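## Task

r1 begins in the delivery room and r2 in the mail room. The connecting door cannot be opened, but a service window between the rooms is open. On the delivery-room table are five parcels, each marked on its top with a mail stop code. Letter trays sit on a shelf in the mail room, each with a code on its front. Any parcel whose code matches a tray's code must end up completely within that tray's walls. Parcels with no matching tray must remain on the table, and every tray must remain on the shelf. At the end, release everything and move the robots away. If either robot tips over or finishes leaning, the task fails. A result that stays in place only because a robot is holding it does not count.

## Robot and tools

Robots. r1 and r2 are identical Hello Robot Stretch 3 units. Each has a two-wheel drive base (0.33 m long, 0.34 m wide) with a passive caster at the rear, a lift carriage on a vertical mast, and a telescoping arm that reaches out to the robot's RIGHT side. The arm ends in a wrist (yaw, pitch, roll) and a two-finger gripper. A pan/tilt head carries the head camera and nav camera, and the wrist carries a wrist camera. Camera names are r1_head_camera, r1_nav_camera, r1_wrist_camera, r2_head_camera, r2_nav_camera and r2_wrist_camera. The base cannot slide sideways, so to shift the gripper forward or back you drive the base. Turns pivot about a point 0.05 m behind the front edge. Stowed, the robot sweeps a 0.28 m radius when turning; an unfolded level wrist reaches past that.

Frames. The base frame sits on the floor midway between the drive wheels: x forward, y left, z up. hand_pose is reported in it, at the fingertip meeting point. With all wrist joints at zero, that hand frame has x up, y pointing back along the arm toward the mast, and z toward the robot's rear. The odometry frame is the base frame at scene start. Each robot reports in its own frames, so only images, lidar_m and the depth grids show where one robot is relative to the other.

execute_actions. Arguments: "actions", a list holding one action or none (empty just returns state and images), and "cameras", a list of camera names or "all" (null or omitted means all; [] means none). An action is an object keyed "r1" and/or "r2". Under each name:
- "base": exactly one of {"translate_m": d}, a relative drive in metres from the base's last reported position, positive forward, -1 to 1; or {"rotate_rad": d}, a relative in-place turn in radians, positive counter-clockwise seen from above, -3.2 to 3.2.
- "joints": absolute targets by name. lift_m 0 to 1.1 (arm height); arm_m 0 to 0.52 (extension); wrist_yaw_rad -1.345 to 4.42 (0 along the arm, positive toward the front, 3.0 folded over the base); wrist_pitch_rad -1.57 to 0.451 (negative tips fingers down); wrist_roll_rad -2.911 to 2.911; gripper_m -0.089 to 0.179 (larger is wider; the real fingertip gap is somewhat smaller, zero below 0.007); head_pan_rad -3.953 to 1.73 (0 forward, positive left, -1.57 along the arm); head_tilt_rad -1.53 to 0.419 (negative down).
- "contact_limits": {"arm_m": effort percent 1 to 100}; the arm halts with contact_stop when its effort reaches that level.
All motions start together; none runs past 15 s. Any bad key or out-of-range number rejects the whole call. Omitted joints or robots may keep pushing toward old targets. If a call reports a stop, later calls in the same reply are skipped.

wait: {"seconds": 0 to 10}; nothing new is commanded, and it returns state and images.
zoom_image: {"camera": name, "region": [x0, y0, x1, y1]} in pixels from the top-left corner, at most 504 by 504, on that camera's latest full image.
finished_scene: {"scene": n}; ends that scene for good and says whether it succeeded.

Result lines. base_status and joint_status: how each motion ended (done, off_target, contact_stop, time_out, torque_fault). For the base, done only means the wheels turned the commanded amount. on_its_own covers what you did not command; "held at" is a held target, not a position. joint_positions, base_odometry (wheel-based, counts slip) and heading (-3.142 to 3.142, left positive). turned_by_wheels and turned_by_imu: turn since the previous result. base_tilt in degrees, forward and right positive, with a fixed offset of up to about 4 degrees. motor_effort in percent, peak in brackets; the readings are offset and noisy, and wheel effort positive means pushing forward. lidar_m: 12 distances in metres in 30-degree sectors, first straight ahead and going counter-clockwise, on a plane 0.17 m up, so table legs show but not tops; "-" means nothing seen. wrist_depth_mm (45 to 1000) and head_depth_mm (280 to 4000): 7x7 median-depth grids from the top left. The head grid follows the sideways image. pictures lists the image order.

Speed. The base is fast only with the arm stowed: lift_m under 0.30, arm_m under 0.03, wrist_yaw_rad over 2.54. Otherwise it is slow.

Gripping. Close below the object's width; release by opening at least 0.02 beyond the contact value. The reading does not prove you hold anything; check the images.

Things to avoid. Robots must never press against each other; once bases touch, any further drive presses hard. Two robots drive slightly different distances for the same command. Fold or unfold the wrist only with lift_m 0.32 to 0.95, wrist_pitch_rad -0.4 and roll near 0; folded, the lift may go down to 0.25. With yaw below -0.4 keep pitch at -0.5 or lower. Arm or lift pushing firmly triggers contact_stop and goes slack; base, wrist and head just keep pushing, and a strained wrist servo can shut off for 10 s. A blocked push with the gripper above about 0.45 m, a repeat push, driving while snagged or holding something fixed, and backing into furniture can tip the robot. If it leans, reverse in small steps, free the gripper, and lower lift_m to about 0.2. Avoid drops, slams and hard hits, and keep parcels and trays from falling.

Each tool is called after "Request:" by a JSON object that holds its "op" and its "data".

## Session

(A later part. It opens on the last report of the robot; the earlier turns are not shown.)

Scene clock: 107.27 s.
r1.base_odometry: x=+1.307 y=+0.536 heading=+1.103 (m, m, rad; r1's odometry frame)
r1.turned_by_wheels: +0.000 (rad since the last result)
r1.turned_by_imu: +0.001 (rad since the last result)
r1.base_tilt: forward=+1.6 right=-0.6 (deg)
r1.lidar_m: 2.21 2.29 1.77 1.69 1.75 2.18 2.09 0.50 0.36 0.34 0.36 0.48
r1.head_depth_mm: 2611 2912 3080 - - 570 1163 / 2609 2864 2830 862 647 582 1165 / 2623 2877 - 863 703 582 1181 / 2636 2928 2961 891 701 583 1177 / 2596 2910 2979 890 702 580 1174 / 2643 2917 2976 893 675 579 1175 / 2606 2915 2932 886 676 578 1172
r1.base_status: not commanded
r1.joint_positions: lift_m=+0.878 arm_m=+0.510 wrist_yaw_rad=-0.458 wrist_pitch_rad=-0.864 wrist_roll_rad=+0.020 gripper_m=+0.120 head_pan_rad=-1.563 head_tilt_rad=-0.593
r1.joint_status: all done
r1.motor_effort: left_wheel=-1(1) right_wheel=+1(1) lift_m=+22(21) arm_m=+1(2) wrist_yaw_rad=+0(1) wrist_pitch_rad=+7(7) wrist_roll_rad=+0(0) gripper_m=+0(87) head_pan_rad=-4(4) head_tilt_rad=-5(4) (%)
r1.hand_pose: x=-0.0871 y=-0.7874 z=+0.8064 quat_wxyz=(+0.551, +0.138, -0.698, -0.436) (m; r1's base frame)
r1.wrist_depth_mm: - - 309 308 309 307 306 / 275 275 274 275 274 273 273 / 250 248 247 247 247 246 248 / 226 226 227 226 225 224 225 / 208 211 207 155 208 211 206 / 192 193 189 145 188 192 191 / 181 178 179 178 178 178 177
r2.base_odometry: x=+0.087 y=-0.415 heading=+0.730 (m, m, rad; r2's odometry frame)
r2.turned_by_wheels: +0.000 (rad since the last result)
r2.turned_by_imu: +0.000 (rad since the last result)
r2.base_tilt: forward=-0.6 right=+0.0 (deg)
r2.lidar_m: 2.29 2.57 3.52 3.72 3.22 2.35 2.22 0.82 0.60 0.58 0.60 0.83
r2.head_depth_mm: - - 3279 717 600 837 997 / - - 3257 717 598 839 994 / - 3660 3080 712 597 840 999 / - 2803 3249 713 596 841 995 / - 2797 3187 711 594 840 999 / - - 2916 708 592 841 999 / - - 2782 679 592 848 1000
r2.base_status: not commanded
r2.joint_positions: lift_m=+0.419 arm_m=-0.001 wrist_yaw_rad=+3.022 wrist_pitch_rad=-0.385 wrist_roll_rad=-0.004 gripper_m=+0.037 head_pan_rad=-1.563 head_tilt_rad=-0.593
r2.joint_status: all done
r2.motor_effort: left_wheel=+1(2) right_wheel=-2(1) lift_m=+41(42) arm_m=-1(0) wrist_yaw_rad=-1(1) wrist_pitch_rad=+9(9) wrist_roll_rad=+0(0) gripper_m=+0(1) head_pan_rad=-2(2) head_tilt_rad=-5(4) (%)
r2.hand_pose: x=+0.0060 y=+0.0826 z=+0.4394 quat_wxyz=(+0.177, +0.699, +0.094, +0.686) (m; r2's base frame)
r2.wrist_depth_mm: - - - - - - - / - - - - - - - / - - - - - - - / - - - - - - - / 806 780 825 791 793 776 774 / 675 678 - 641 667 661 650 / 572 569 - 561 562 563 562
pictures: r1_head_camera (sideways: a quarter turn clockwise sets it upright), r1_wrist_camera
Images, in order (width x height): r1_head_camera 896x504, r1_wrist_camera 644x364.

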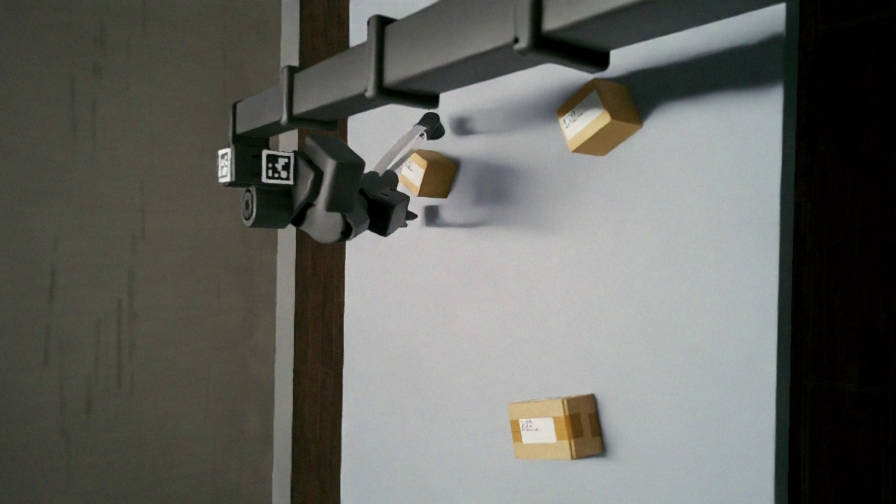

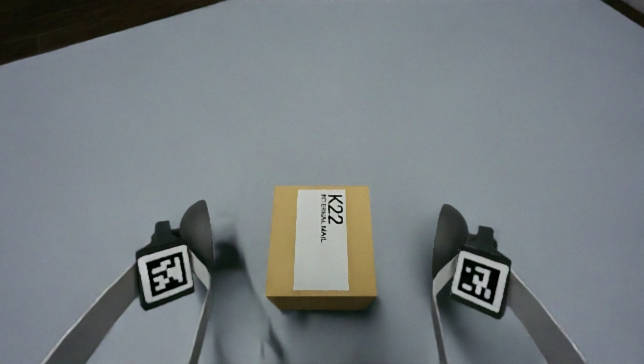

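Request:
{"op": "execute_actions", "data": {"actions": [{"r1": {"joints": {"lift_m": 0.862}}, "r2": {"joints": {"lift_m": 0.47}}}], "cameras": []}}

Request:
{"op": "execute_actions", "data": {"actions": [{"r1": {"joints": {"gripper_m": 0.02}}, "r2": {"joints": {"lift_m": 0.56}}}], "cameras": ["r1_wrist_camera", "r1_head_camera"]}}

Scene clock: 110.63 s.
r1.base_odometry: x=+1.307 y=+0.536 heading=+1.103 (m, m, rad; r1's odometry frame)
r1.turned_by_wheels: +0.000 (rad since the last result)
r1.turned_by_imu: +0.001 (rad since the last result)
r1.base_tilt: forward=+1.5 right=-0.6 (deg)
r1.lidar_m: 2.21 2.29 1.77 1.69 1.75 2.19 2.10 0.50 0.36 0.34 0.36 0.48
r1.head_depth_mm: 2612 2915 3016 - - 570 1160 / 2609 2925 2889 842 649 584 1165 / 2582 2932 - 863 707 581 1182 / 2640 2937 2946 892 704 582 1182 / 2645 2920 2949 886 702 580 1181 / 2608 2920 2938 893 677 581 1174 / 2614 2970 2946 883 676 579 1172
r1.base_status: not commanded
r1.joint_positions: lift_m=+0.862 arm_m=+0.510 wrist_yaw_rad=-0.458 wrist_pitch_rad=-0.864 wrist_roll_rad=+0.020 gripper_m=+0.120 head_pan_rad=-1.563 head_tilt_rad=-0.593
r1.joint_status: all done
r1.motor_effort: left_wheel=-1(2) right_wheel=+1(1) lift_m=+22(22) arm_m=+2(0) wrist_yaw_rad=-1(1) wrist_pitch_rad=+7(7) wrist_roll_rad=+0(0) gripper_m=+0(0) head_pan_rad=-4(2) head_tilt_rad=-5(4) (%)
r1.hand_pose: x=-0.0871 y=-0.7875 z=+0.7904 quat_wxyz=(+0.551, +0.138, -0.698, -0.436) (m; r1's base frame)
r1.wrist_depth_mm: - 285 282 283 282 281 281 / 253 254 252 253 252 252 251 / 229 228 227 228 229 227 225 / 209 207 207 151 206 206 206 / 192 194 188 138 187 193 190 / 177 176 173 132 173 178 176 / 167 164 164 165 163 163 163
r2.base_odometry: x=+0.087 y=-0.415 heading=+0.730 (m, m, rad; r2's odometry frame)
r2.turned_by_wheels: +0.000 (rad since the last result)
r2.turned_by_imu: +0.000 (rad since the last result)
r2.base_tilt: forward=-0.6 right=+0.0 (deg)
r2.lidar_m: 2.29 2.57 3.50 3.72 3.23 2.35 2.23 0.81 0.60 0.58 0.60 0.83
r2.head_depth_mm: - - 3284 720 601 839 993 / - - 3282 715 598 839 992 / - 3636 3066 713 598 841 998 / - 2857 3235 713 596 840 999 / - 2819 3203 711 594 842 998 / - - 2875 709 592 841 1002 / - - 2769 679 591 844 1001
r2.base_status: not commanded
r2.joint_positions: lift_m=+0.469 arm_m=-0.001 wrist_yaw_rad=+3.022 wrist_pitch_rad=-0.385 wrist_roll_rad=-0.004 gripper_m=+0.037 head_pan_rad=-1.563 head_tilt_rad=-0.593
r2.joint_status: all done
r2.motor_effort: left_wheel=+1(1) right_wheel=-2(2) lift_m=+40(43) arm_m=-1(1) wrist_yaw_rad=-1(1) wrist_pitch_rad=+9(9) wrist_roll_rad=+1(1) gripper_m=+0(0) head_pan_rad=-2(2) head_tilt_rad=-5(5) (%)
r2.hand_pose: x=+0.0060 y=+0.0826 z=+0.4894 quat_wxyz=(+0.177, +0.699, +0.094, +0.686) (m; r2's base frame)
r2.wrist_depth_mm: - - - - - - - / - - - - - - - / - - - - - - - / - - - - - - - / 872 874 919 854 848 848 847 / 718 724 - 705 733 711 714 / 623 623 - 595 625 622 598
pictures: none
No camera images: the call's "cameras" was empty. Leave "cameras" out to get every camera's image.

Scene clock: 112.30 s.
r1.base_odometry: x=+1.307 y=+0.536 heading=+1.103 (m, m, rad; r1's odometry frame)
r1.turned_by_wheels: +0.000 (rad since the last result)
r1.turned_by_imu: +0.000 (rad since the last result)
r1.base_tilt: forward=+1.5 right=-0.6 (deg)
r1.lidar_m: 2.21 2.28 1.77 1.69 1.74 2.18 2.09 0.50 0.36 0.34 0.36 0.48
r1.head_depth_mm: 2578 2914 2999 - - 570 1162 / 2624 2911 2878 861 645 582 1161 / 2644 2879 - 859 704 581 1179 / 2606 2919 2947 891 704 582 1179 / 2594 2900 2958 889 702 581 1172 / 2629 2937 2916 889 674 579 1176 / 2627 2906 2931 892 676 578 1170
r1.base_status: not commanded
r1.joint_positions: lift_m=+0.862 arm_m=+0.510 wrist_yaw_rad=-0.458 wrist_pitch_rad=-0.864 wrist_roll_rad=+0.020 gripper_m=+0.021 head_pan_rad=-1.563 head_tilt_rad=-0.593
r1.joint_status: all done
r1.motor_effort: left_wheel=-1(1) right_wheel=+1(1) lift_m=+22(22) arm_m=+1(1) wrist_yaw_rad=-1(0) wrist_pitch_rad=+7(7) wrist_roll_rad=+0(0) gripper_m=-17(93) head_pan_rad=-2(3) head_tilt_rad=-5(5) (%)
r1.hand_pose: x=-0.0871 y=-0.7875 z=+0.7904 quat_wxyz=(+0.551, +0.138, -0.698, -0.436) (m; r1's base frame)
r1.wrist_depth_mm: - 286 285 284 283 282 280 / 254 253 252 253 252 251 250 / 228 229 229 229 228 227 227 / 208 208 209 148 207 207 206 / 191 190 192 137 191 190 190 / 177 177 170 131 170 176 176 / 164 164 164 164 163 164 163
r2.base_odometry: x=+0.087 y=-0.415 heading=+0.730 (m, m, rad; r2's odometry frame)
r2.turned_by_wheels: +0.000 (rad since the last result)
r2.turned_by_imu: +0.000 (rad since the last result)
r2.base_tilt: forward=-0.6 right=-0.1 (deg)
r2.lidar_m: 2.29 2.57 3.52 3.72 3.21 2.35 2.22 0.82 0.60 0.58 0.60 0.83
r2.head_depth_mm: - - 3271 717 600 840 994 / - - 3234 717 600 839 992 / - 3707 3089 713 597 841 998 / - 2841 3240 714 596 844 1000 / - 2830 3224 710 594 842 1001 / - - 2901 707 594 844 1003 / - - 2743 680 591 845 1003
r2.base_status: not commanded
r2.joint_positions: lift_m=+0.559 arm_m=-0.001 wrist_yaw_rad=+3.022 wrist_pitch_rad=-0.385 wrist_roll_rad=-0.004 gripper_m=+0.037 head_pan_rad=-1.563 head_tilt_rad=-0.593
r2.joint_status: all done
r2.motor_effort: left_wheel=+2(1) right_wheel=-2(2) lift_m=+41(43) arm_m=-1(0) wrist_yaw_rad=-1(1) wrist_pitch_rad=+9(9) wrist_roll_rad=+1(0) gripper_m=+0(0) head_pan_rad=-2(2) head_tilt_rad=-5(5) (%)
r2.hand_pose: x=+0.0060 y=+0.0826 z=+0.5794 quat_wxyz=(+0.177, +0.699, +0.094, +0.686) (m; r2's base frame)
r2.wrist_depth_mm: - - - - - - - / - - - - - - - / - - - - - - - / - - - - - - - / - - - - - - - / 838 866 - 793 803 824 800 / 687 723 - 703 684 692 696
pictures: r1_head_camera (sideways: a quarter turn clockwise sets it upright), r1_wrist_camera
Images, in order (width x height): r1_head_camera 896x504, r1_wrist_camera 644x364.

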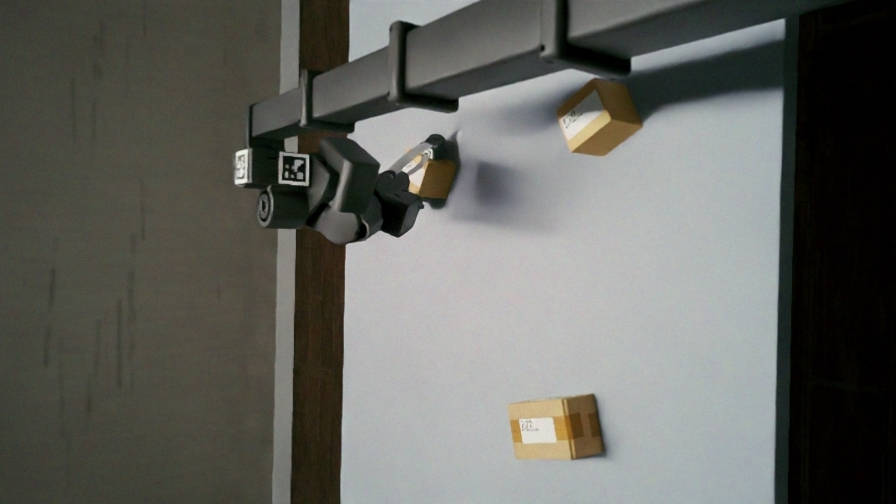

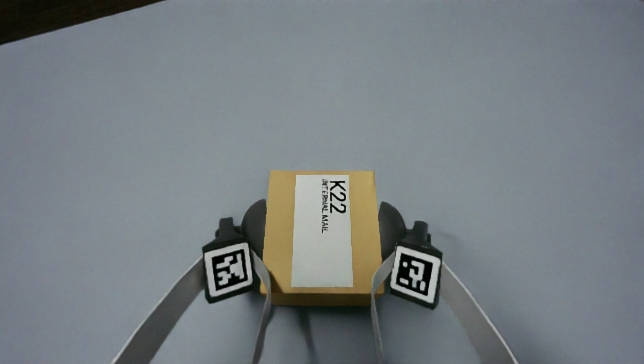

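Request:
{"op": "execute_actions", "data": {"actions": [{"r1": {"joints": {"gripper_m": 0.0, "lift_m": 0.90}}, "r2": {"joints": {"lift_m": 0.62}}}], "cameras": ["r1_wrist_camera"]}}

Request:
{"op": "execute_actions", "data": {"actions": [{"r1": {"base": {"translate_m": -1.0}, "joints": {"lift_m": 1.08, "arm_m": 0.03, "wrist_yaw_rad": 0.0, "head_pan_rad": -2.6, "head_tilt_rad": -0.3}}, "r2": {"joints": {"lift_m": 0.94, "wrist_pitch_rad": -0.4}}}], "cameras": ["r1_wrist_camera", "r1_head_camera", "r1_nav_camera"]}}

Scene clock: 121.20 s.
r1.base_odometry: x=+1.307 y=+0.536 heading=+1.103 (m, m, rad; r1's odometry frame)
r1.turned_by_wheels: +0.000 (rad since the last result)
r1.turned_by_imu: +0.001 (rad since the last result)
r1.base_tilt: forward=+1.5 right=-0.6 (deg)
r1.lidar_m: 2.21 2.29 1.76 1.69 1.75 2.18 2.09 0.50 0.36 0.34 0.36 0.48
r1.head_depth_mm: 2620 2902 3113 - 666 583 1156 / 2620 2880 1974 863 648 583 1161 / 2587 2817 - 854 705 582 1180 / 2597 2896 2939 893 702 580 1182 / 2591 2931 2971 891 700 579 1175 / 2603 2905 2947 889 676 579 1180 / 2631 2909 2923 885 677 578 1173
r1.base_status: not commanded
r1.joint_positions: lift_m=+0.900 arm_m=+0.510 wrist_yaw_rad=-0.458 wrist_pitch_rad=-0.864 wrist_roll_rad=+0.020 gripper_m=+0.004 head_pan_rad=-1.563 head_tilt_rad=-0.593
r1.joint_status: gripper_m off_target (ended at +0.004, target +0.000); the others done
r1.motor_effort: left_wheel=-1(1) right_wheel=+1(1) lift_m=+28(29) arm_m=+1(1) wrist_yaw_rad=-1(1) wrist_pitch_rad=+6(6) wrist_roll_rad=+0(0) gripper_m=-23(94) head_pan_rad=-3(4) head_tilt_rad=-5(5) (%)
r1.hand_pose: x=-0.0871 y=-0.7875 z=+0.8281 quat_wxyz=(+0.551, +0.138, -0.698, -0.436) (m; r1's base frame)
r1.wrist_depth_mm: - - 340 342 341 342 - / 310 306 305 303 303 305 302 / 275 276 276 274 272 273 272 / 251 251 250 147 250 250 249 / 230 229 230 136 229 229 228 / 214 214 207 131 206 212 211 / 199 199 197 197 197 196 197
r2.base_odometry: x=+0.087 y=-0.415 heading=+0.730 (m, m, rad; r2's odometry frame)
r2.turned_by_wheels: +0.000 (rad since the last result)
r2.turned_by_imu: +0.000 (rad since the last result)
r2.base_tilt: forward=-0.6 right=+0.0 (deg)
r2.lidar_m: 2.29 2.57 3.55 3.72 3.23 2.34 2.23 0.82 0.60 0.58 0.60 0.83
r2.head_depth_mm: - - 3270 716 600 838 994 / - - 3245 716 598 839 998 / - 3741 3062 713 597 842 991 / - 2837 3224 711 597 842 998 / - 2824 3233 710 595 842 999 / - - 2911 708 593 847 998 / - - 2791 681 591 844 1002
r2.base_status: not commanded
r2.joint_positions: lift_m=+0.619 arm_m=-0.001 wrist_yaw_rad=+3.022 wrist_pitch_rad=-0.385 wrist_roll_rad=-0.004 gripper_m=+0.037 head_pan_rad=-1.563 head_tilt_rad=-0.593
r2.joint_status: all done
r2.motor_effort: left_wheel=+1(1) right_wheel=-2(2) lift_m=+40(42) arm_m=-1(1) wrist_yaw_rad=-1(0) wrist_pitch_rad=+9(9) wrist_roll_rad=+1(1) gripper_m=+0(0) head_pan_rad=-2(3) head_tilt_rad=-4(5) (%)
r2.hand_pose: x=+0.0060 y=+0.0826 z=+0.6394 quat_wxyz=(+0.177, +0.699, +0.094, +0.686) (m; r2's base frame)
r2.wrist_depth_mm: - - - - - - - / - - - - - - - / - - - - - - - / - - - - - - - / - - - - - - - / 912 910 - 838 904 881 861 / 770 758 - 782 757 758 748
pictures: r1_wrist_camera
Images, in order (width x height): r1_wrist_camera 644x364.

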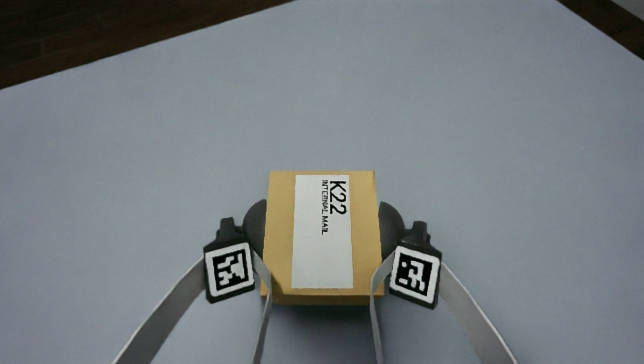

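Scene clock: 132.13 s.
r1.base_odometry: x=+0.856 y=-0.357 heading=+1.103 (m, m, rad; r1's odometry frame)
r1.turned_by_wheels: +0.000 (rad since the last result)
r1.turned_by_imu: +0.000 (rad since the last result)
r1.base_tilt: forward=+1.5 right=-0.6 (deg)
r1.lidar_m: 1.31 2.42 1.75 1.67 1.59 1.14 1.09 1.13 1.52 3.07 1.14 0.66
r1.head_depth_mm: 928 976 - - - - 1321 / 980 1028 - - - - 1398 / 1030 1093 - - - 1473 1442 / - - - - - 1586 1432 / - - - - - 1661 1432 / 3867 - - - - 1746 1435 / 1348 1412 - - 1933 1797 1436
r1.base_status: done
r1.joint_positions: lift_m=+1.080 arm_m=+0.030 wrist_yaw_rad=+0.000 wrist_pitch_rad=-0.864 wrist_roll_rad=+0.020 gripper_m=+0.011 head_pan_rad=-2.593 head_tilt_rad=-0.310
r1.joint_status: all done
r1.on_its_own: gripper_m is held at +0.010, not at your +0.000, by its stall guard, which is not easing now
r1.motor_effort: left_wheel=+0(6) right_wheel=+1(3) lift_m=+28(30) arm_m=-3(2) wrist_yaw_rad=+0(1) wrist_pitch_rad=+7(7) wrist_roll_rad=+0(0) gripper_m=-21(23) head_pan_rad=-4(46) head_tilt_rad=+6(32) (%)
r1.hand_pose: x=-0.0216 y=-0.3233 z=+1.0081 quat_wxyz=(+0.636, +0.293, -0.648, -0.299) (m; r1's base frame)
r1.wrist_depth_mm: 664 - - - - - - / - - - - - - - / - - - - - - - / - - - 148 - - - / - - - 136 - - - / 796 - - 131 - - - / - - - - - - -
r2.base_odometry: x=+0.087 y=-0.415 heading=+0.730 (m, m, rad; r2's odometry frame)
r2.turned_by_wheels: +0.000 (rad since the last result)
r2.turned_by_imu: +0.000 (rad since the last result)
r2.base_tilt: forward=-0.6 right=+0.0 (deg)
r2.lidar_m: 2.29 2.58 3.51 3.72 3.22 2.35 2.23 0.82 0.60 0.58 0.60 0.83
r2.head_depth_mm: - - 3288 718 580 - - / - - 3289 716 598 802 - / - 3671 3081 716 597 803 - / - 2821 3202 711 595 802 - / - 2800 3152 710 593 806 - / - - 3038 708 593 823 - / - - 2883 679 592 841 979
r2.base_status: not commanded
r2.joint_positions: lift_m=+0.939 arm_m=-0.001 wrist_yaw_rad=+3.022 wrist_pitch_rad=-0.413 wrist_roll_rad=-0.004 gripper_m=+0.037 head_pan_rad=-1.563 head_tilt_rad=-0.593
r2.joint_status: all done
r2.motor_effort: left_wheel=+1(1) right_wheel=-1(2) lift_m=+40(42) arm_m=+0(1) wrist_yaw_rad=+0(0) wrist_pitch_rad=+7(8) wrist_roll_rad=+0(1) gripper_m=+0(1) head_pan_rad=-3(3) head_tilt_rad=-5(5) (%)
r2.hand_pose: x=+0.0056 y=+0.0792 z=+0.9530 quat_wxyz=(+0.186, +0.698, +0.104, +0.684) (m; r2's base frame)
r2.wrist_depth_mm: - - - - - - - / - - - - - - - / - - - - - - - / - - - - - - - / - - - - - - - / - - - - - - - / - - - - - - -
pictures: r1_head_camera (sideways: a quarter turn clockwise sets it upright), r1_nav_camera (sideways: a quarter turn counterclockwise sets it upright), r1_wrist_camera
Images, in order (width x height): r1_head_camera 896x504, r1_nav_camera 672x504, r1_wrist_camera 644x364.

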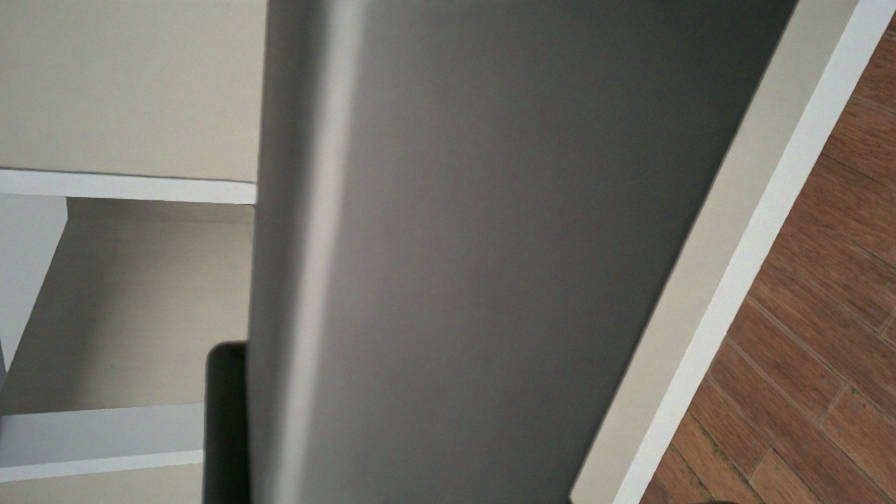

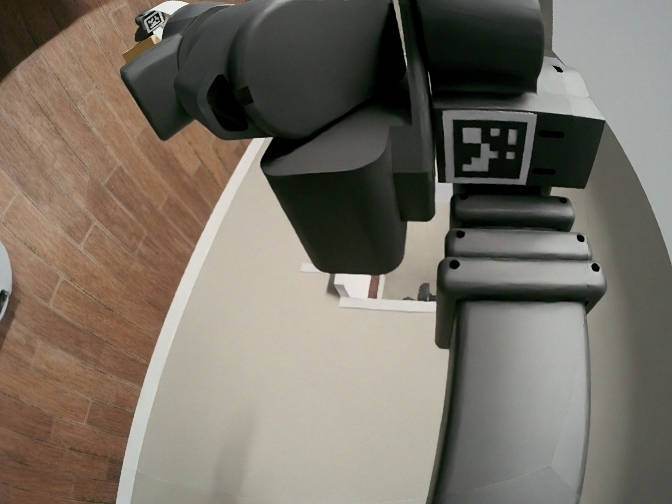

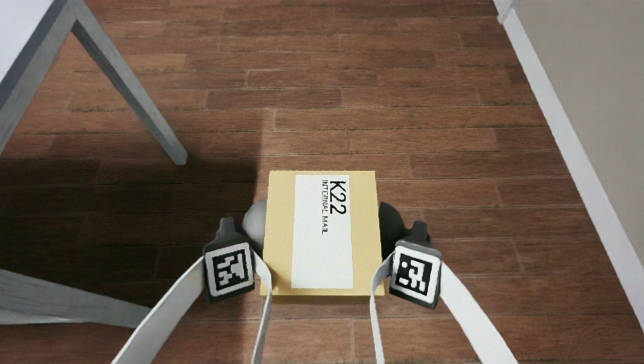

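Request:
{"op": "execute_actions", "data": {"actions": [{"r1": {"base": {"rotate_rad": 0.64}, "joints": {"head_pan_rad": -1.2, "head_tilt_rad": -0.5}}, "r2": {"joints": {"wrist_yaw_rad": 1.5, "gripper_m": 0.13}}}], "cameras": []}}

Request:
{"op": "execute_actions", "data": {"actions": [{"r1": {"base": {"translate_m": -0.58}}, "r2": {"base": {"translate_m": 0.1}, "joints": {"wrist_yaw_rad": 0.0, "lift_m": 1.08, "wrist_pitch_rad": -0.85}}}], "cameras": []}}

Request:
{"op": "execute_actions", "data": {"actions": [{"r1": {"base": {"rotate_rad": -1.57}, "joints": {"wrist_yaw_rad": -0.64}}}], "cameras": ["r1_wrist_camera", "r1_head_camera", "r1_nav_camera", "r2_wrist_camera"]}}

Scene clock: 140.33 s.
r1.base_odometry: x=+0.856 y=-0.357 heading=+1.743 (m, m, rad; r1's odometry frame)
r1.turned_by_wheels: +0.640 (rad since the last result)
r1.turned_by_imu: +0.645 (rad since the last result)
r1.base_tilt: forward=+1.5 right=-0.6 (deg)
r1.lidar_m: 2.18 1.71 1.68 1.43 1.11 1.10 1.17 1.73 3.08 1.14 0.66 3.20
r1.head_depth_mm: 3337 3574 3613 1061 1925 352 1255 / 3627 3924 3842 1051 1775 1535 1270 / 3471 3761 1577 1049 922 1505 1270 / 3225 3485 1578 1043 848 993 1184 / 3039 3275 1553 1048 1817 1430 1263 / 2883 3129 1554 2182 1827 1514 1265 / 2721 2919 1657 2284 1884 1509 1268
r1.base_status: done
r1.joint_positions: lift_m=+1.080 arm_m=+0.030 wrist_yaw_rad=+0.000 wrist_pitch_rad=-0.864 wrist_roll_rad=+0.020 gripper_m=+0.011 head_pan_rad=-1.207 head_tilt_rad=-0.494
r1.joint_status: all done
r1.on_its_own: gripper_m is held at +0.010, not at your +0.000, by its stall guard, which is not easing now
r1.motor_effort: left_wheel=-2(8) right_wheel=+1(5) lift_m=+28(29) arm_m=-3(2) wrist_yaw_rad=+1(1) wrist_pitch_rad=+7(7) wrist_roll_rad=+0(0) gripper_m=-20(21) head_pan_rad=+2(45) head_tilt_rad=-3(24) (%)
r1.hand_pose: x=-0.0216 y=-0.3233 z=+1.0081 quat_wxyz=(+0.636, +0.293, -0.648, -0.299) (m; r1's base frame)
r1.wrist_depth_mm: 640 621 622 957 - - - / - 562 583 - - - - / - - - - - - - / - - - 147 - - - / - - - 137 - - - / - - - 131 - - - / - - - - - - -
r2.base_odometry: x=+0.087 y=-0.415 heading=+0.730 (m, m, rad; r2's odometry frame)
r2.turned_by_wheels: +0.000 (rad since the last result)
r2.turned_by_imu: +0.000 (rad since the last result)
r2.base_tilt: forward=-0.6 right=+0.0 (deg)
r2.lidar_m: 2.29 2.57 3.52 3.72 3.20 2.34 2.22 0.82 0.60 0.58 0.60 0.83
r2.head_depth_mm: - - 3235 720 581 - - / - - 3276 715 598 - - / - 3656 3110 713 596 - - / - 2845 3207 710 595 823 972 / - 2823 3151 711 596 843 972 / - - 3035 707 593 842 965 / - - 2913 679 591 843 -
r2.base_status: not commanded
r2.joint_positions: lift_m=+0.939 arm_m=-0.001 wrist_yaw_rad=+1.504 wrist_pitch_rad=-0.413 wrist_roll_rad=-0.004 gripper_m=+0.130 head_pan_rad=-1.563 head_tilt_rad=-0.593
r2.joint_status: all done
r2.motor_effort: left_wheel=+1(1) right_wheel=-2(2) lift_m=+40(40) arm_m=-1(1) wrist_yaw_rad=-4(5) wrist_pitch_rad=+8(8) wrist_roll_rad=+1(1) gripper_m=+1(84) head_pan_rad=-2(2) head_tilt_rad=-5(5) (%)
r2.hand_pose: x=+0.2031 y=-0.1594 z=+0.9530 quat_wxyz=(+0.606, +0.578, -0.405, +0.368) (m; r2's base frame)
r2.wrist_depth_mm: - - - - - 564 414 / - - - - - 587 415 / - - - - - 598 424 / - - - - - 607 431 / - - - - - 602 435 / - - - - - 556 440 / - - - - - 714 422
pictures: none
No camera images: the call's "cameras" was empty. Leave "cameras" out to get every camera's image.

Scene clock: 147.07 s.
r1.base_odometry: x=+0.955 y=-0.928 heading=+1.743 (m, m, rad; r1's odometry frame)
r1.turned_by_wheels: +0.000 (rad since the last result)
r1.turned_by_imu: -0.001 (rad since the last result)
r1.base_tilt: forward=+1.5 right=-0.6 (deg)
r1.lidar_m: 2.62 2.04 1.80 0.81 0.63 0.62 0.67 0.98 2.74 2.93 1.22 1.03
r1.head_depth_mm: 3035 3152 3335 2552 1982 351 1257 / 3334 3579 3667 2551 1915 1525 1277 / 3792 - 3808 2532 1894 1526 1270 / 3705 - 3785 1468 1762 1522 1268 / 3547 3877 1552 2193 1895 1521 1262 / 3308 3571 1556 1211 1892 1515 1270 / 3134 3384 1546 1150 1900 1512 1264
r1.base_status: done
r1.joint_positions: lift_m=+1.080 arm_m=+0.030 wrist_yaw_rad=+0.000 wrist_pitch_rad=-0.864 wrist_roll_rad=+0.020 gripper_m=+0.011 head_pan_rad=-1.207 head_tilt_rad=-0.494
r1.joint_status: not commanded
r1.on_its_own: gripper_m is held at +0.010, not at your +0.000, by its stall guard, which is not easing now
r1.motor_effort: left_wheel=-1(7) right_wheel=+1(2) lift_m=+28(28) arm_m=-3(2) wrist_yaw_rad=+1(0) wrist_pitch_rad=+7(7) wrist_roll_rad=+0(0) gripper_m=-20(20) head_pan_rad=+2(3) head_tilt_rad=-4(4) (%)
r1.hand_pose: x=-0.0216 y=-0.3233 z=+1.0081 quat_wxyz=(+0.636, +0.293, -0.648, -0.299) (m; r1's base frame)
r1.wrist_depth_mm: 709 - - - - - - / - - - - - - - / - - - - - - - / - - - 148 - - - / - - - 137 - - - / - - - 131 - - - / - - - - - - -
r2.base_odometry: x=+0.161 y=-0.348 heading=+0.730 (m, m, rad; r2's odometry frame)
r2.turned_by_wheels: +0.000 (rad since the last result)
r2.turned_by_imu: +0.001 (rad since the last result)
r2.base_tilt: forward=-0.6 right=+0.0 (deg)
r2.lidar_m: 2.30 2.47 3.37 3.72 3.37 2.45 2.12 0.82 0.60 0.58 0.60 0.83
r2.head_depth_mm: - - - - - - - / - - - - - - - / - - - - - - - / - 2854 3420 - 589 883 1025 / - 2324 3071 710 587 864 1006 / 1112 614 623 644 612 843 1008 / 467 511 572 643 730 846 1004
r2.base_status: done
r2.joint_positions: lift_m=+1.079 arm_m=-0.001 wrist_yaw_rad=+0.003 wrist_pitch_rad=-0.856 wrist_roll_rad=-0.004 gripper_m=+0.130 head_pan_rad=-1.563 head_tilt_rad=-0.593
r2.joint_status: all done
r2.motor_effort: left_wheel=+2(9) right_wheel=-2(1) lift_m=+40(41) arm_m=+0(1) wrist_yaw_rad=-4(2) wrist_pitch_rad=+4(6) wrist_roll_rad=+1(0) gripper_m=+1(1) head_pan_rad=-2(2) head_tilt_rad=-5(5) (%)
r2.hand_pose: x=-0.0211 y=-0.2939 z=+1.0087 quat_wxyz=(+0.645, +0.295, -0.641, -0.292) (m; r2's base frame)
r2.wrist_depth_mm: 343 347 435 442 439 444 436 / 396 407 377 386 389 390 391 / 471 477 349 349 356 359 359 / 599 603 614 658 664 667 705 / 800 804 851 886 878 932 - / - - - - - - - / - - - - - - -
pictures: none
No camera images: the call's "cameras" was empty. Leave "cameras" out to get every camera's image.

Scene clock: 150.50 s.
r1.base_odometry: x=+0.955 y=-0.928 heading=+0.173 (m, m, rad; r1's odometry frame)
r1.turned_by_wheels: -1.570 (rad since the last result)
r1.turned_by_imu: -1.578 (rad since the last result)
r1.base_tilt: forward=+1.5 right=-0.6 (deg)
r1.lidar_m: 2.93 1.22 1.03 2.61 2.04 1.79 0.81 0.63 0.62 0.67 0.98 2.75
r1.head_depth_mm: 3404 3800 3876 783 895 983 1026 / 3086 3454 3688 819 1003 1097 1185 / 872 960 1036 1035 1187 1313 1266 / 967 1056 1141 1297 1466 1488 1266 / 1139 1265 1422 1627 1752 1514 1260 / 1366 1555 1761 2128 1900 1508 1260 / 1730 2030 2550 2480 1885 1504 1262
r1.base_status: done
r1.joint_positions: lift_m=+1.080 arm_m=+0.030 wrist_yaw_rad=-0.639 wrist_pitch_rad=-0.864 wrist_roll_rad=+0.020 gripper_m=+0.011 head_pan_rad=-1.207 head_tilt_rad=-0.494
r1.joint_status: all done
r1.on_its_own: gripper_m is held at +0.010, not at your +0.000, by its stall guard, which is not easing now
r1.motor_effort: left_wheel=+3(10) right_wheel=-2(3) lift_m=+28(29) arm_m=-2(3) wrist_yaw_rad=-1(3) wrist_pitch_rad=+7(7) wrist_roll_rad=+0(0) gripper_m=-20(21) head_pan_rad=+4(4) head_tilt_rad=-4(4) (%)
r1.hand_pose: x=-0.1098 y=-0.2940 z=+1.0081 quat_wxyz=(+0.510, +0.075, -0.707, -0.484) (m; r1's base frame)
r1.wrist_depth_mm: 408 413 400 416 417 420 422 / 365 364 468 495 494 498 503 / 594 583 594 595 604 611 620 / 758 774 756 148 797 805 806 / - - 942 137 973 - - / - - - 131 - - - / - - - - - - -
r2.base_odometry: x=+0.161 y=-0.348 heading=+0.730 (m, m, rad; r2's odometry frame)
r2.turned_by_wheels: +0.000 (rad since the last result)
r2.turned_by_imu: +0.000 (rad since the last result)
r2.base_tilt: forward=-0.6 right=+0.0 (deg)
r2.lidar_m: 2.30 2.47 3.37 3.72 3.36 2.45 2.12 0.82 0.60 0.58 0.60 0.83
r2.head_depth_mm: - - - - - - - / - - - - - - - / - - - - - - - / - 2825 3377 - 588 883 1026 / - 2529 3095 709 589 862 999 / - 612 622 642 614 844 1001 / 467 512 574 643 729 849 1005
r2.base_status: not commanded
r2.joint_positions: lift_m=+1.079 arm_m=-0.001 wrist_yaw_rad=+0.003 wrist_pitch_rad=-0.856 wrist_roll_rad=-0.004 gripper_m=+0.130 head_pan_rad=-1.563 head_tilt_rad=-0.593
r2.joint_status: not commanded
r2.motor_effort: left_wheel=+1(1) right_wheel=-1(2) lift_m=+40(41) arm_m=-1(1) wrist_yaw_rad=-3(4) wrist_pitch_rad=+4(4) wrist_roll_rad=+0(1) gripper_m=+0(0) head_pan_rad=-2(3) head_tilt_rad=-5(5) (%)
r2.hand_pose: x=-0.0211 y=-0.2939 z=+1.0087 quat_wxyz=(+0.645, +0.295, -0.641, -0.292) (m; r2's base frame)
r2.wrist_depth_mm: 342 344 432 437 441 448 439 / 395 394 383 387 387 388 383 / 478 484 348 351 356 360 362 / 587 604 617 652 666 680 682 / 804 818 854 877 911 920 - / - - - - - - - / - - - - - - -
pictures: r1_head_camera (sideways: a quarter turn clockwise sets it upright), r1_nav_camera (sideways: a quarter turn counterclockwise sets it upright), r1_wrist_camera, r2_wrist_camera
Images, in order (width x height): r1_head_camera 896x504, r1_nav_camera 672x504, r1_wrist_camera 644x364, r2_wrist_camera 644x364.

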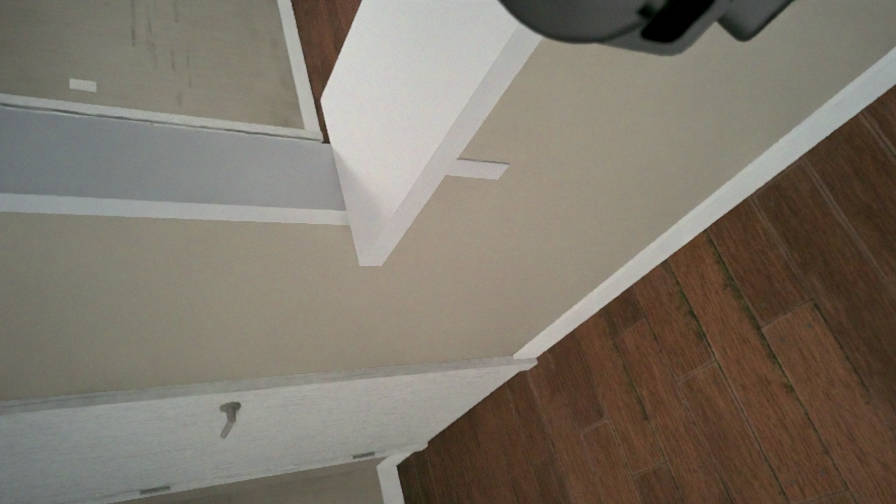

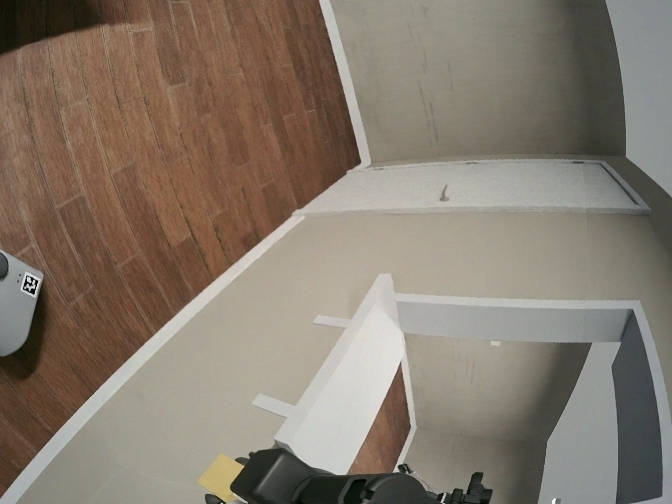

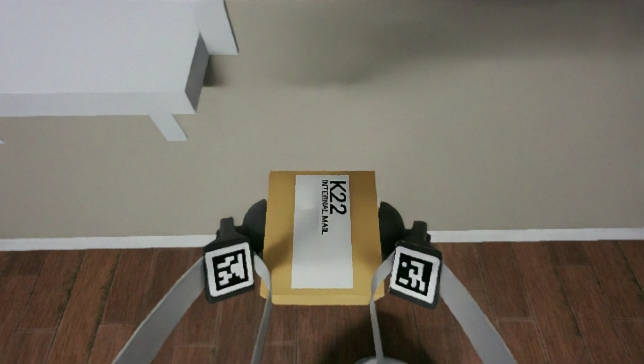

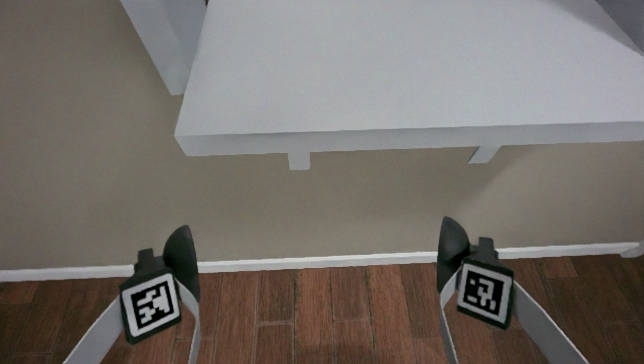

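Request:
{"op": "execute_actions", "data": {"actions": [{"r1": {"joints": {"arm_m": 0.50, "lift_m": 1.05, "head_pan_rad": -1.5, "head_tilt_rad": -0.45}}}], "cameras": ["r1_wrist_camera", "r1_head_camera", "r2_wrist_camera"]}}

Scene clock: 159.47 s.
r1.base_odometry: x=+0.955 y=-0.928 heading=+0.173 (m, m, rad; r1's odometry frame)
r1.turned_by_wheels: +0.000 (rad since the last result)
r1.turned_by_imu: +0.002 (rad since the last result)
r1.base_tilt: forward=+1.5 right=-0.6 (deg)
r1.lidar_m: 2.93 1.23 1.03 2.62 2.05 1.79 0.81 0.63 0.62 0.67 0.98 2.74
r1.head_depth_mm: - - 3973 775 720 799 885 / - - - 757 693 886 993 / 3908 - 3893 834 889 994 1129 / 3526 3939 - 830 1003 1148 1232 / 3155 3452 1106 919 1148 1336 1290 / 864 938 1026 1132 1335 1478 1293 / 906 1014 1161 1346 1619 1555 1286
r1.base_status: not commanded
r1.joint_positions: lift_m=+1.050 arm_m=+0.500 wrist_yaw_rad=-0.639 wrist_pitch_rad=-0.864 wrist_roll_rad=+0.020 gripper_m=+0.011 head_pan_rad=-1.493 head_tilt_rad=-0.458
r1.joint_status: all done
r1.on_its_own: gripper_m is held at +0.010, not at your +0.000, by its stall guard, which is not easing now
r1.motor_effort: left_wheel=+3(4) right_wheel=-1(2) lift_m=+22(23) arm_m=+1(1) wrist_yaw_rad=-1(1) wrist_pitch_rad=+7(6) wrist_roll_rad=+0(0) gripper_m=-21(20) head_pan_rad=-3(26) head_tilt_rad=+5(12) (%)
r1.hand_pose: x=-0.1099 y=-0.7635 z=+0.9784 quat_wxyz=(+0.510, +0.075, -0.707, -0.484) (m; r1's base frame)
r1.wrist_depth_mm: - - - - - - 135 / - - - - - - 136 / 292 292 290 290 292 203 136 / 265 264 265 148 263 202 137 / 241 243 243 137 242 204 138 / 226 225 219 131 218 205 138 / 209 209 208 208 209 193 138
r2.base_odometry: x=+0.161 y=-0.348 heading=+0.730 (m, m, rad; r2's odometry frame)
r2.turned_by_wheels: +0.000 (rad since the last result)
r2.turned_by_imu: +0.000 (rad since the last result)
r2.base_tilt: forward=-0.5 right=+0.1 (deg)
r2.lidar_m: 2.30 2.47 3.38 3.72 3.35 2.44 2.12 0.82 0.60 0.58 0.60 0.83
r2.head_depth_mm: - - - - - - - / - - - - - - - / - - - - - - - / 649 675 3237 - 587 881 1028 / 663 2472 3071 709 589 863 997 / 632 614 623 642 614 843 1003 / 467 512 573 643 729 843 1009
r2.base_status: not commanded
r2.joint_positions: lift_m=+1.079 arm_m=-0.001 wrist_yaw_rad=+0.003 wrist_pitch_rad=-0.856 wrist_roll_rad=-0.004 gripper_m=+0.130 head_pan_rad=-1.563 head_tilt_rad=-0.593
r2.joint_status: not commanded
r2.motor_effort: left_wheel=+1(2) right_wheel=-1(1) lift_m=+40(40) arm_m=-1(1) wrist_yaw_rad=-4(4) wrist_pitch_rad=+4(4) wrist_roll_rad=+1(1) gripper_m=+1(0) head_pan_rad=-2(2) head_tilt_rad=-5(5) (%)
r2.hand_pose: x=-0.0211 y=-0.2939 z=+1.0087 quat_wxyz=(+0.645, +0.295, -0.641, -0.292) (m; r2's base frame)
r2.wrist_depth_mm: 340 341 429 436 437 449 438 / 396 401 385 387 387 387 388 / 481 483 349 351 353 356 359 / 592 609 631 644 653 679 693 / 793 816 841 867 904 896 - / - - - - - - - / - - - - - - -
pictures: r1_head_camera (sideways: a quarter turn clockwise sets it upright), r1_wrist_camera, r2_wrist_camera
Images, in order (width x height): r1_head_camera 896x504, r1_wrist_camera 644x364, r2_wrist_camera 644x364.

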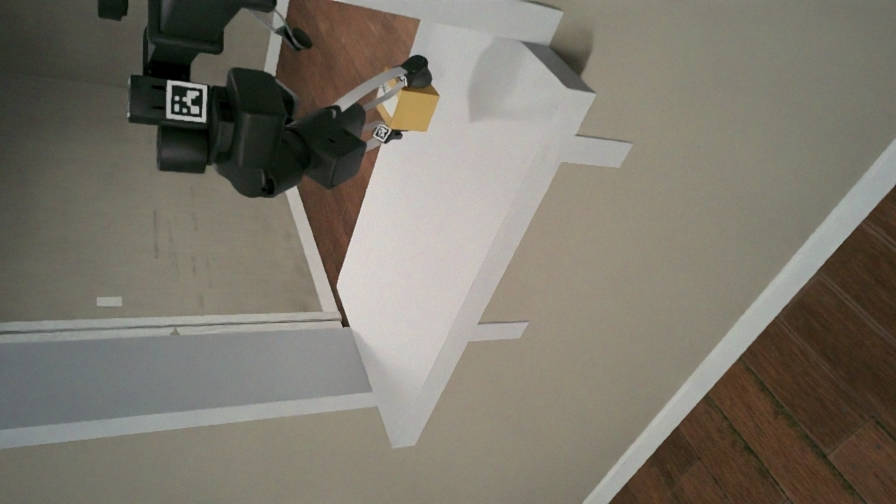

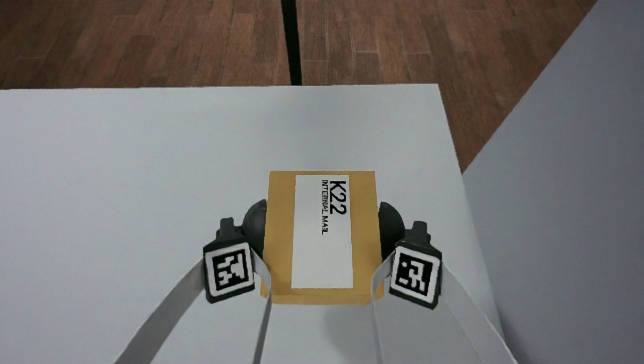

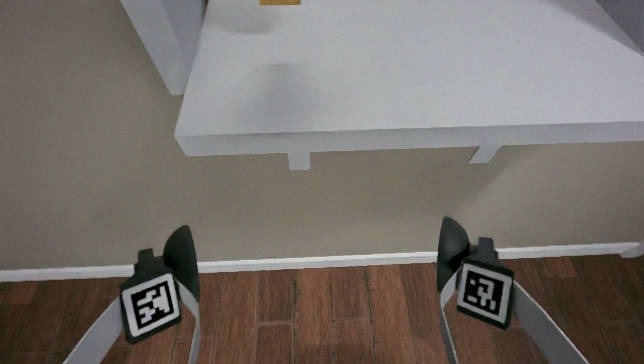

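Request:
{"op": "execute_actions", "data": {"actions": [{"r1": {"base": {"translate_m": 0.08}, "joints": {"arm_m": 0.52, "lift_m": 1.01}}}], "cameras": ["r1_wrist_camera", "r2_wrist_camera"]}}

Scene clock: 164.43 s.
r1.base_odometry: x=+1.034 y=-0.914 heading=+0.173 (m, m, rad; r1's odometry frame)
r1.turned_by_wheels: +0.000 (rad since the last result)
r1.turned_by_imu: +0.001 (rad since the last result)
r1.base_tilt: forward=+1.5 right=-0.6 (deg)
r1.lidar_m: 2.87 1.15 0.98 2.70 2.11 1.93 0.87 0.68 0.67 0.71 1.06 2.68
r1.head_depth_mm: - - 3947 837 692 859 954 / - - 3831 790 851 952 1068 / 3867 - 3998 832 964 1075 1205 / 3455 3830 3961 875 1083 1232 1285 / 872 944 1031 976 1247 1408 1292 / 875 973 1094 1242 1437 1520 1288 / 981 1095 1248 1450 1722 1561 1290
r1.base_status: done
r1.joint_positions: lift_m=+1.010 arm_m=+0.520 wrist_yaw_rad=-0.639 wrist_pitch_rad=-0.864 wrist_roll_rad=+0.020 gripper_m=+0.011 head_pan_rad=-1.493 head_tilt_rad=-0.458
r1.joint_status: all done
r1.on_its_own: gripper_m is held at +0.010, not at your +0.000, by its stall guard, which is not easing now
r1.motor_effort: left_wheel=+3(8) right_wheel=-1(2) lift_m=+23(22) arm_m=+1(1) wrist_yaw_rad=+0(0) wrist_pitch_rad=+7(7) wrist_roll_rad=+0(0) gripper_m=-20(21) head_pan_rad=-3(3) head_tilt_rad=+5(5) (%)
r1.hand_pose: x=-0.1099 y=-0.7835 z=+0.9384 quat_wxyz=(+0.510, +0.075, -0.707, -0.484) (m; r1's base frame)
r1.wrist_depth_mm: - - - - - - - / 266 266 266 265 264 266 - / 241 240 241 240 241 239 222 / 220 219 219 148 219 219 214 / 202 202 201 137 201 200 200 / 186 186 180 132 180 185 186 / 173 173 172 173 172 172 172
r2.base_odometry: x=+0.161 y=-0.348 heading=+0.730 (m, m, rad; r2's odometry frame)
r2.turned_by_wheels: +0.000 (rad since the last result)
r2.turned_by_imu: +0.000 (rad since the last result)
r2.base_tilt: forward=-0.6 right=+0.0 (deg)
r2.lidar_m: 2.30 2.46 3.38 3.71 3.35 2.45 2.12 0.82 0.60 0.58 0.60 0.83
r2.head_depth_mm: - - - - - - - / - - - - - - - / - - - - - - - / - 2836 3444 - 589 881 1029 / - 2540 3038 711 589 860 1001 / 817 612 623 643 615 848 1002 / 467 512 572 642 731 844 1001
r2.base_status: not commanded
r2.joint_positions: lift_m=+1.079 arm_m=-0.001 wrist_yaw_rad=+0.003 wrist_pitch_rad=-0.856 wrist_roll_rad=-0.004 gripper_m=+0.130 head_pan_rad=-1.563 head_tilt_rad=-0.593
r2.joint_status: not commanded
r2.motor_effort: left_wheel=+1(2) right_wheel=-1(1) lift_m=+40(40) arm_m=-1(1) wrist_yaw_rad=-4(4) wrist_pitch_rad=+4(4) wrist_roll_rad=+1(1) gripper_m=+0(0) head_pan_rad=-3(2) head_tilt_rad=-5(5) (%)
r2.hand_pose: x=-0.0211 y=-0.2939 z=+1.0087 quat_wxyz=(+0.645, +0.295, -0.641, -0.292) (m; r2's base frame)
r2.wrist_depth_mm: 340 345 435 425 446 443 436 / 397 402 382 382 386 383 386 / 486 488 351 353 357 359 357 / 600 628 620 656 659 674 696 / 776 820 849 885 883 924 - / - - - - - - - / - - - - - - -
pictures: r1_wrist_camera, r2_wrist_camera
Images, in order (width x height): r1_wrist_camera 644x364, r2_wrist_camera 644x364.

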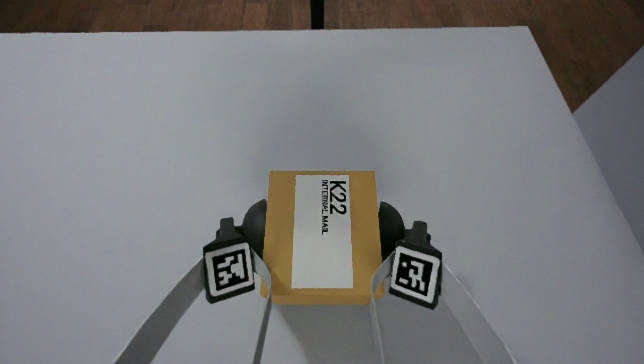

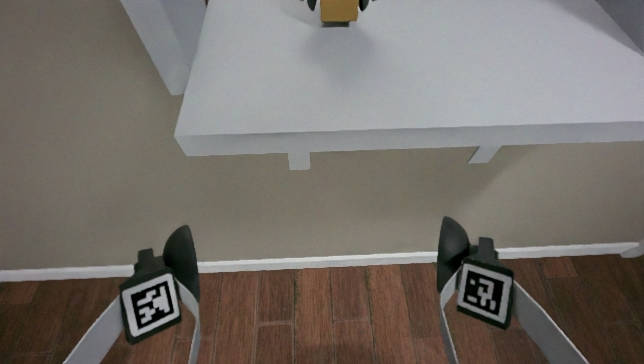

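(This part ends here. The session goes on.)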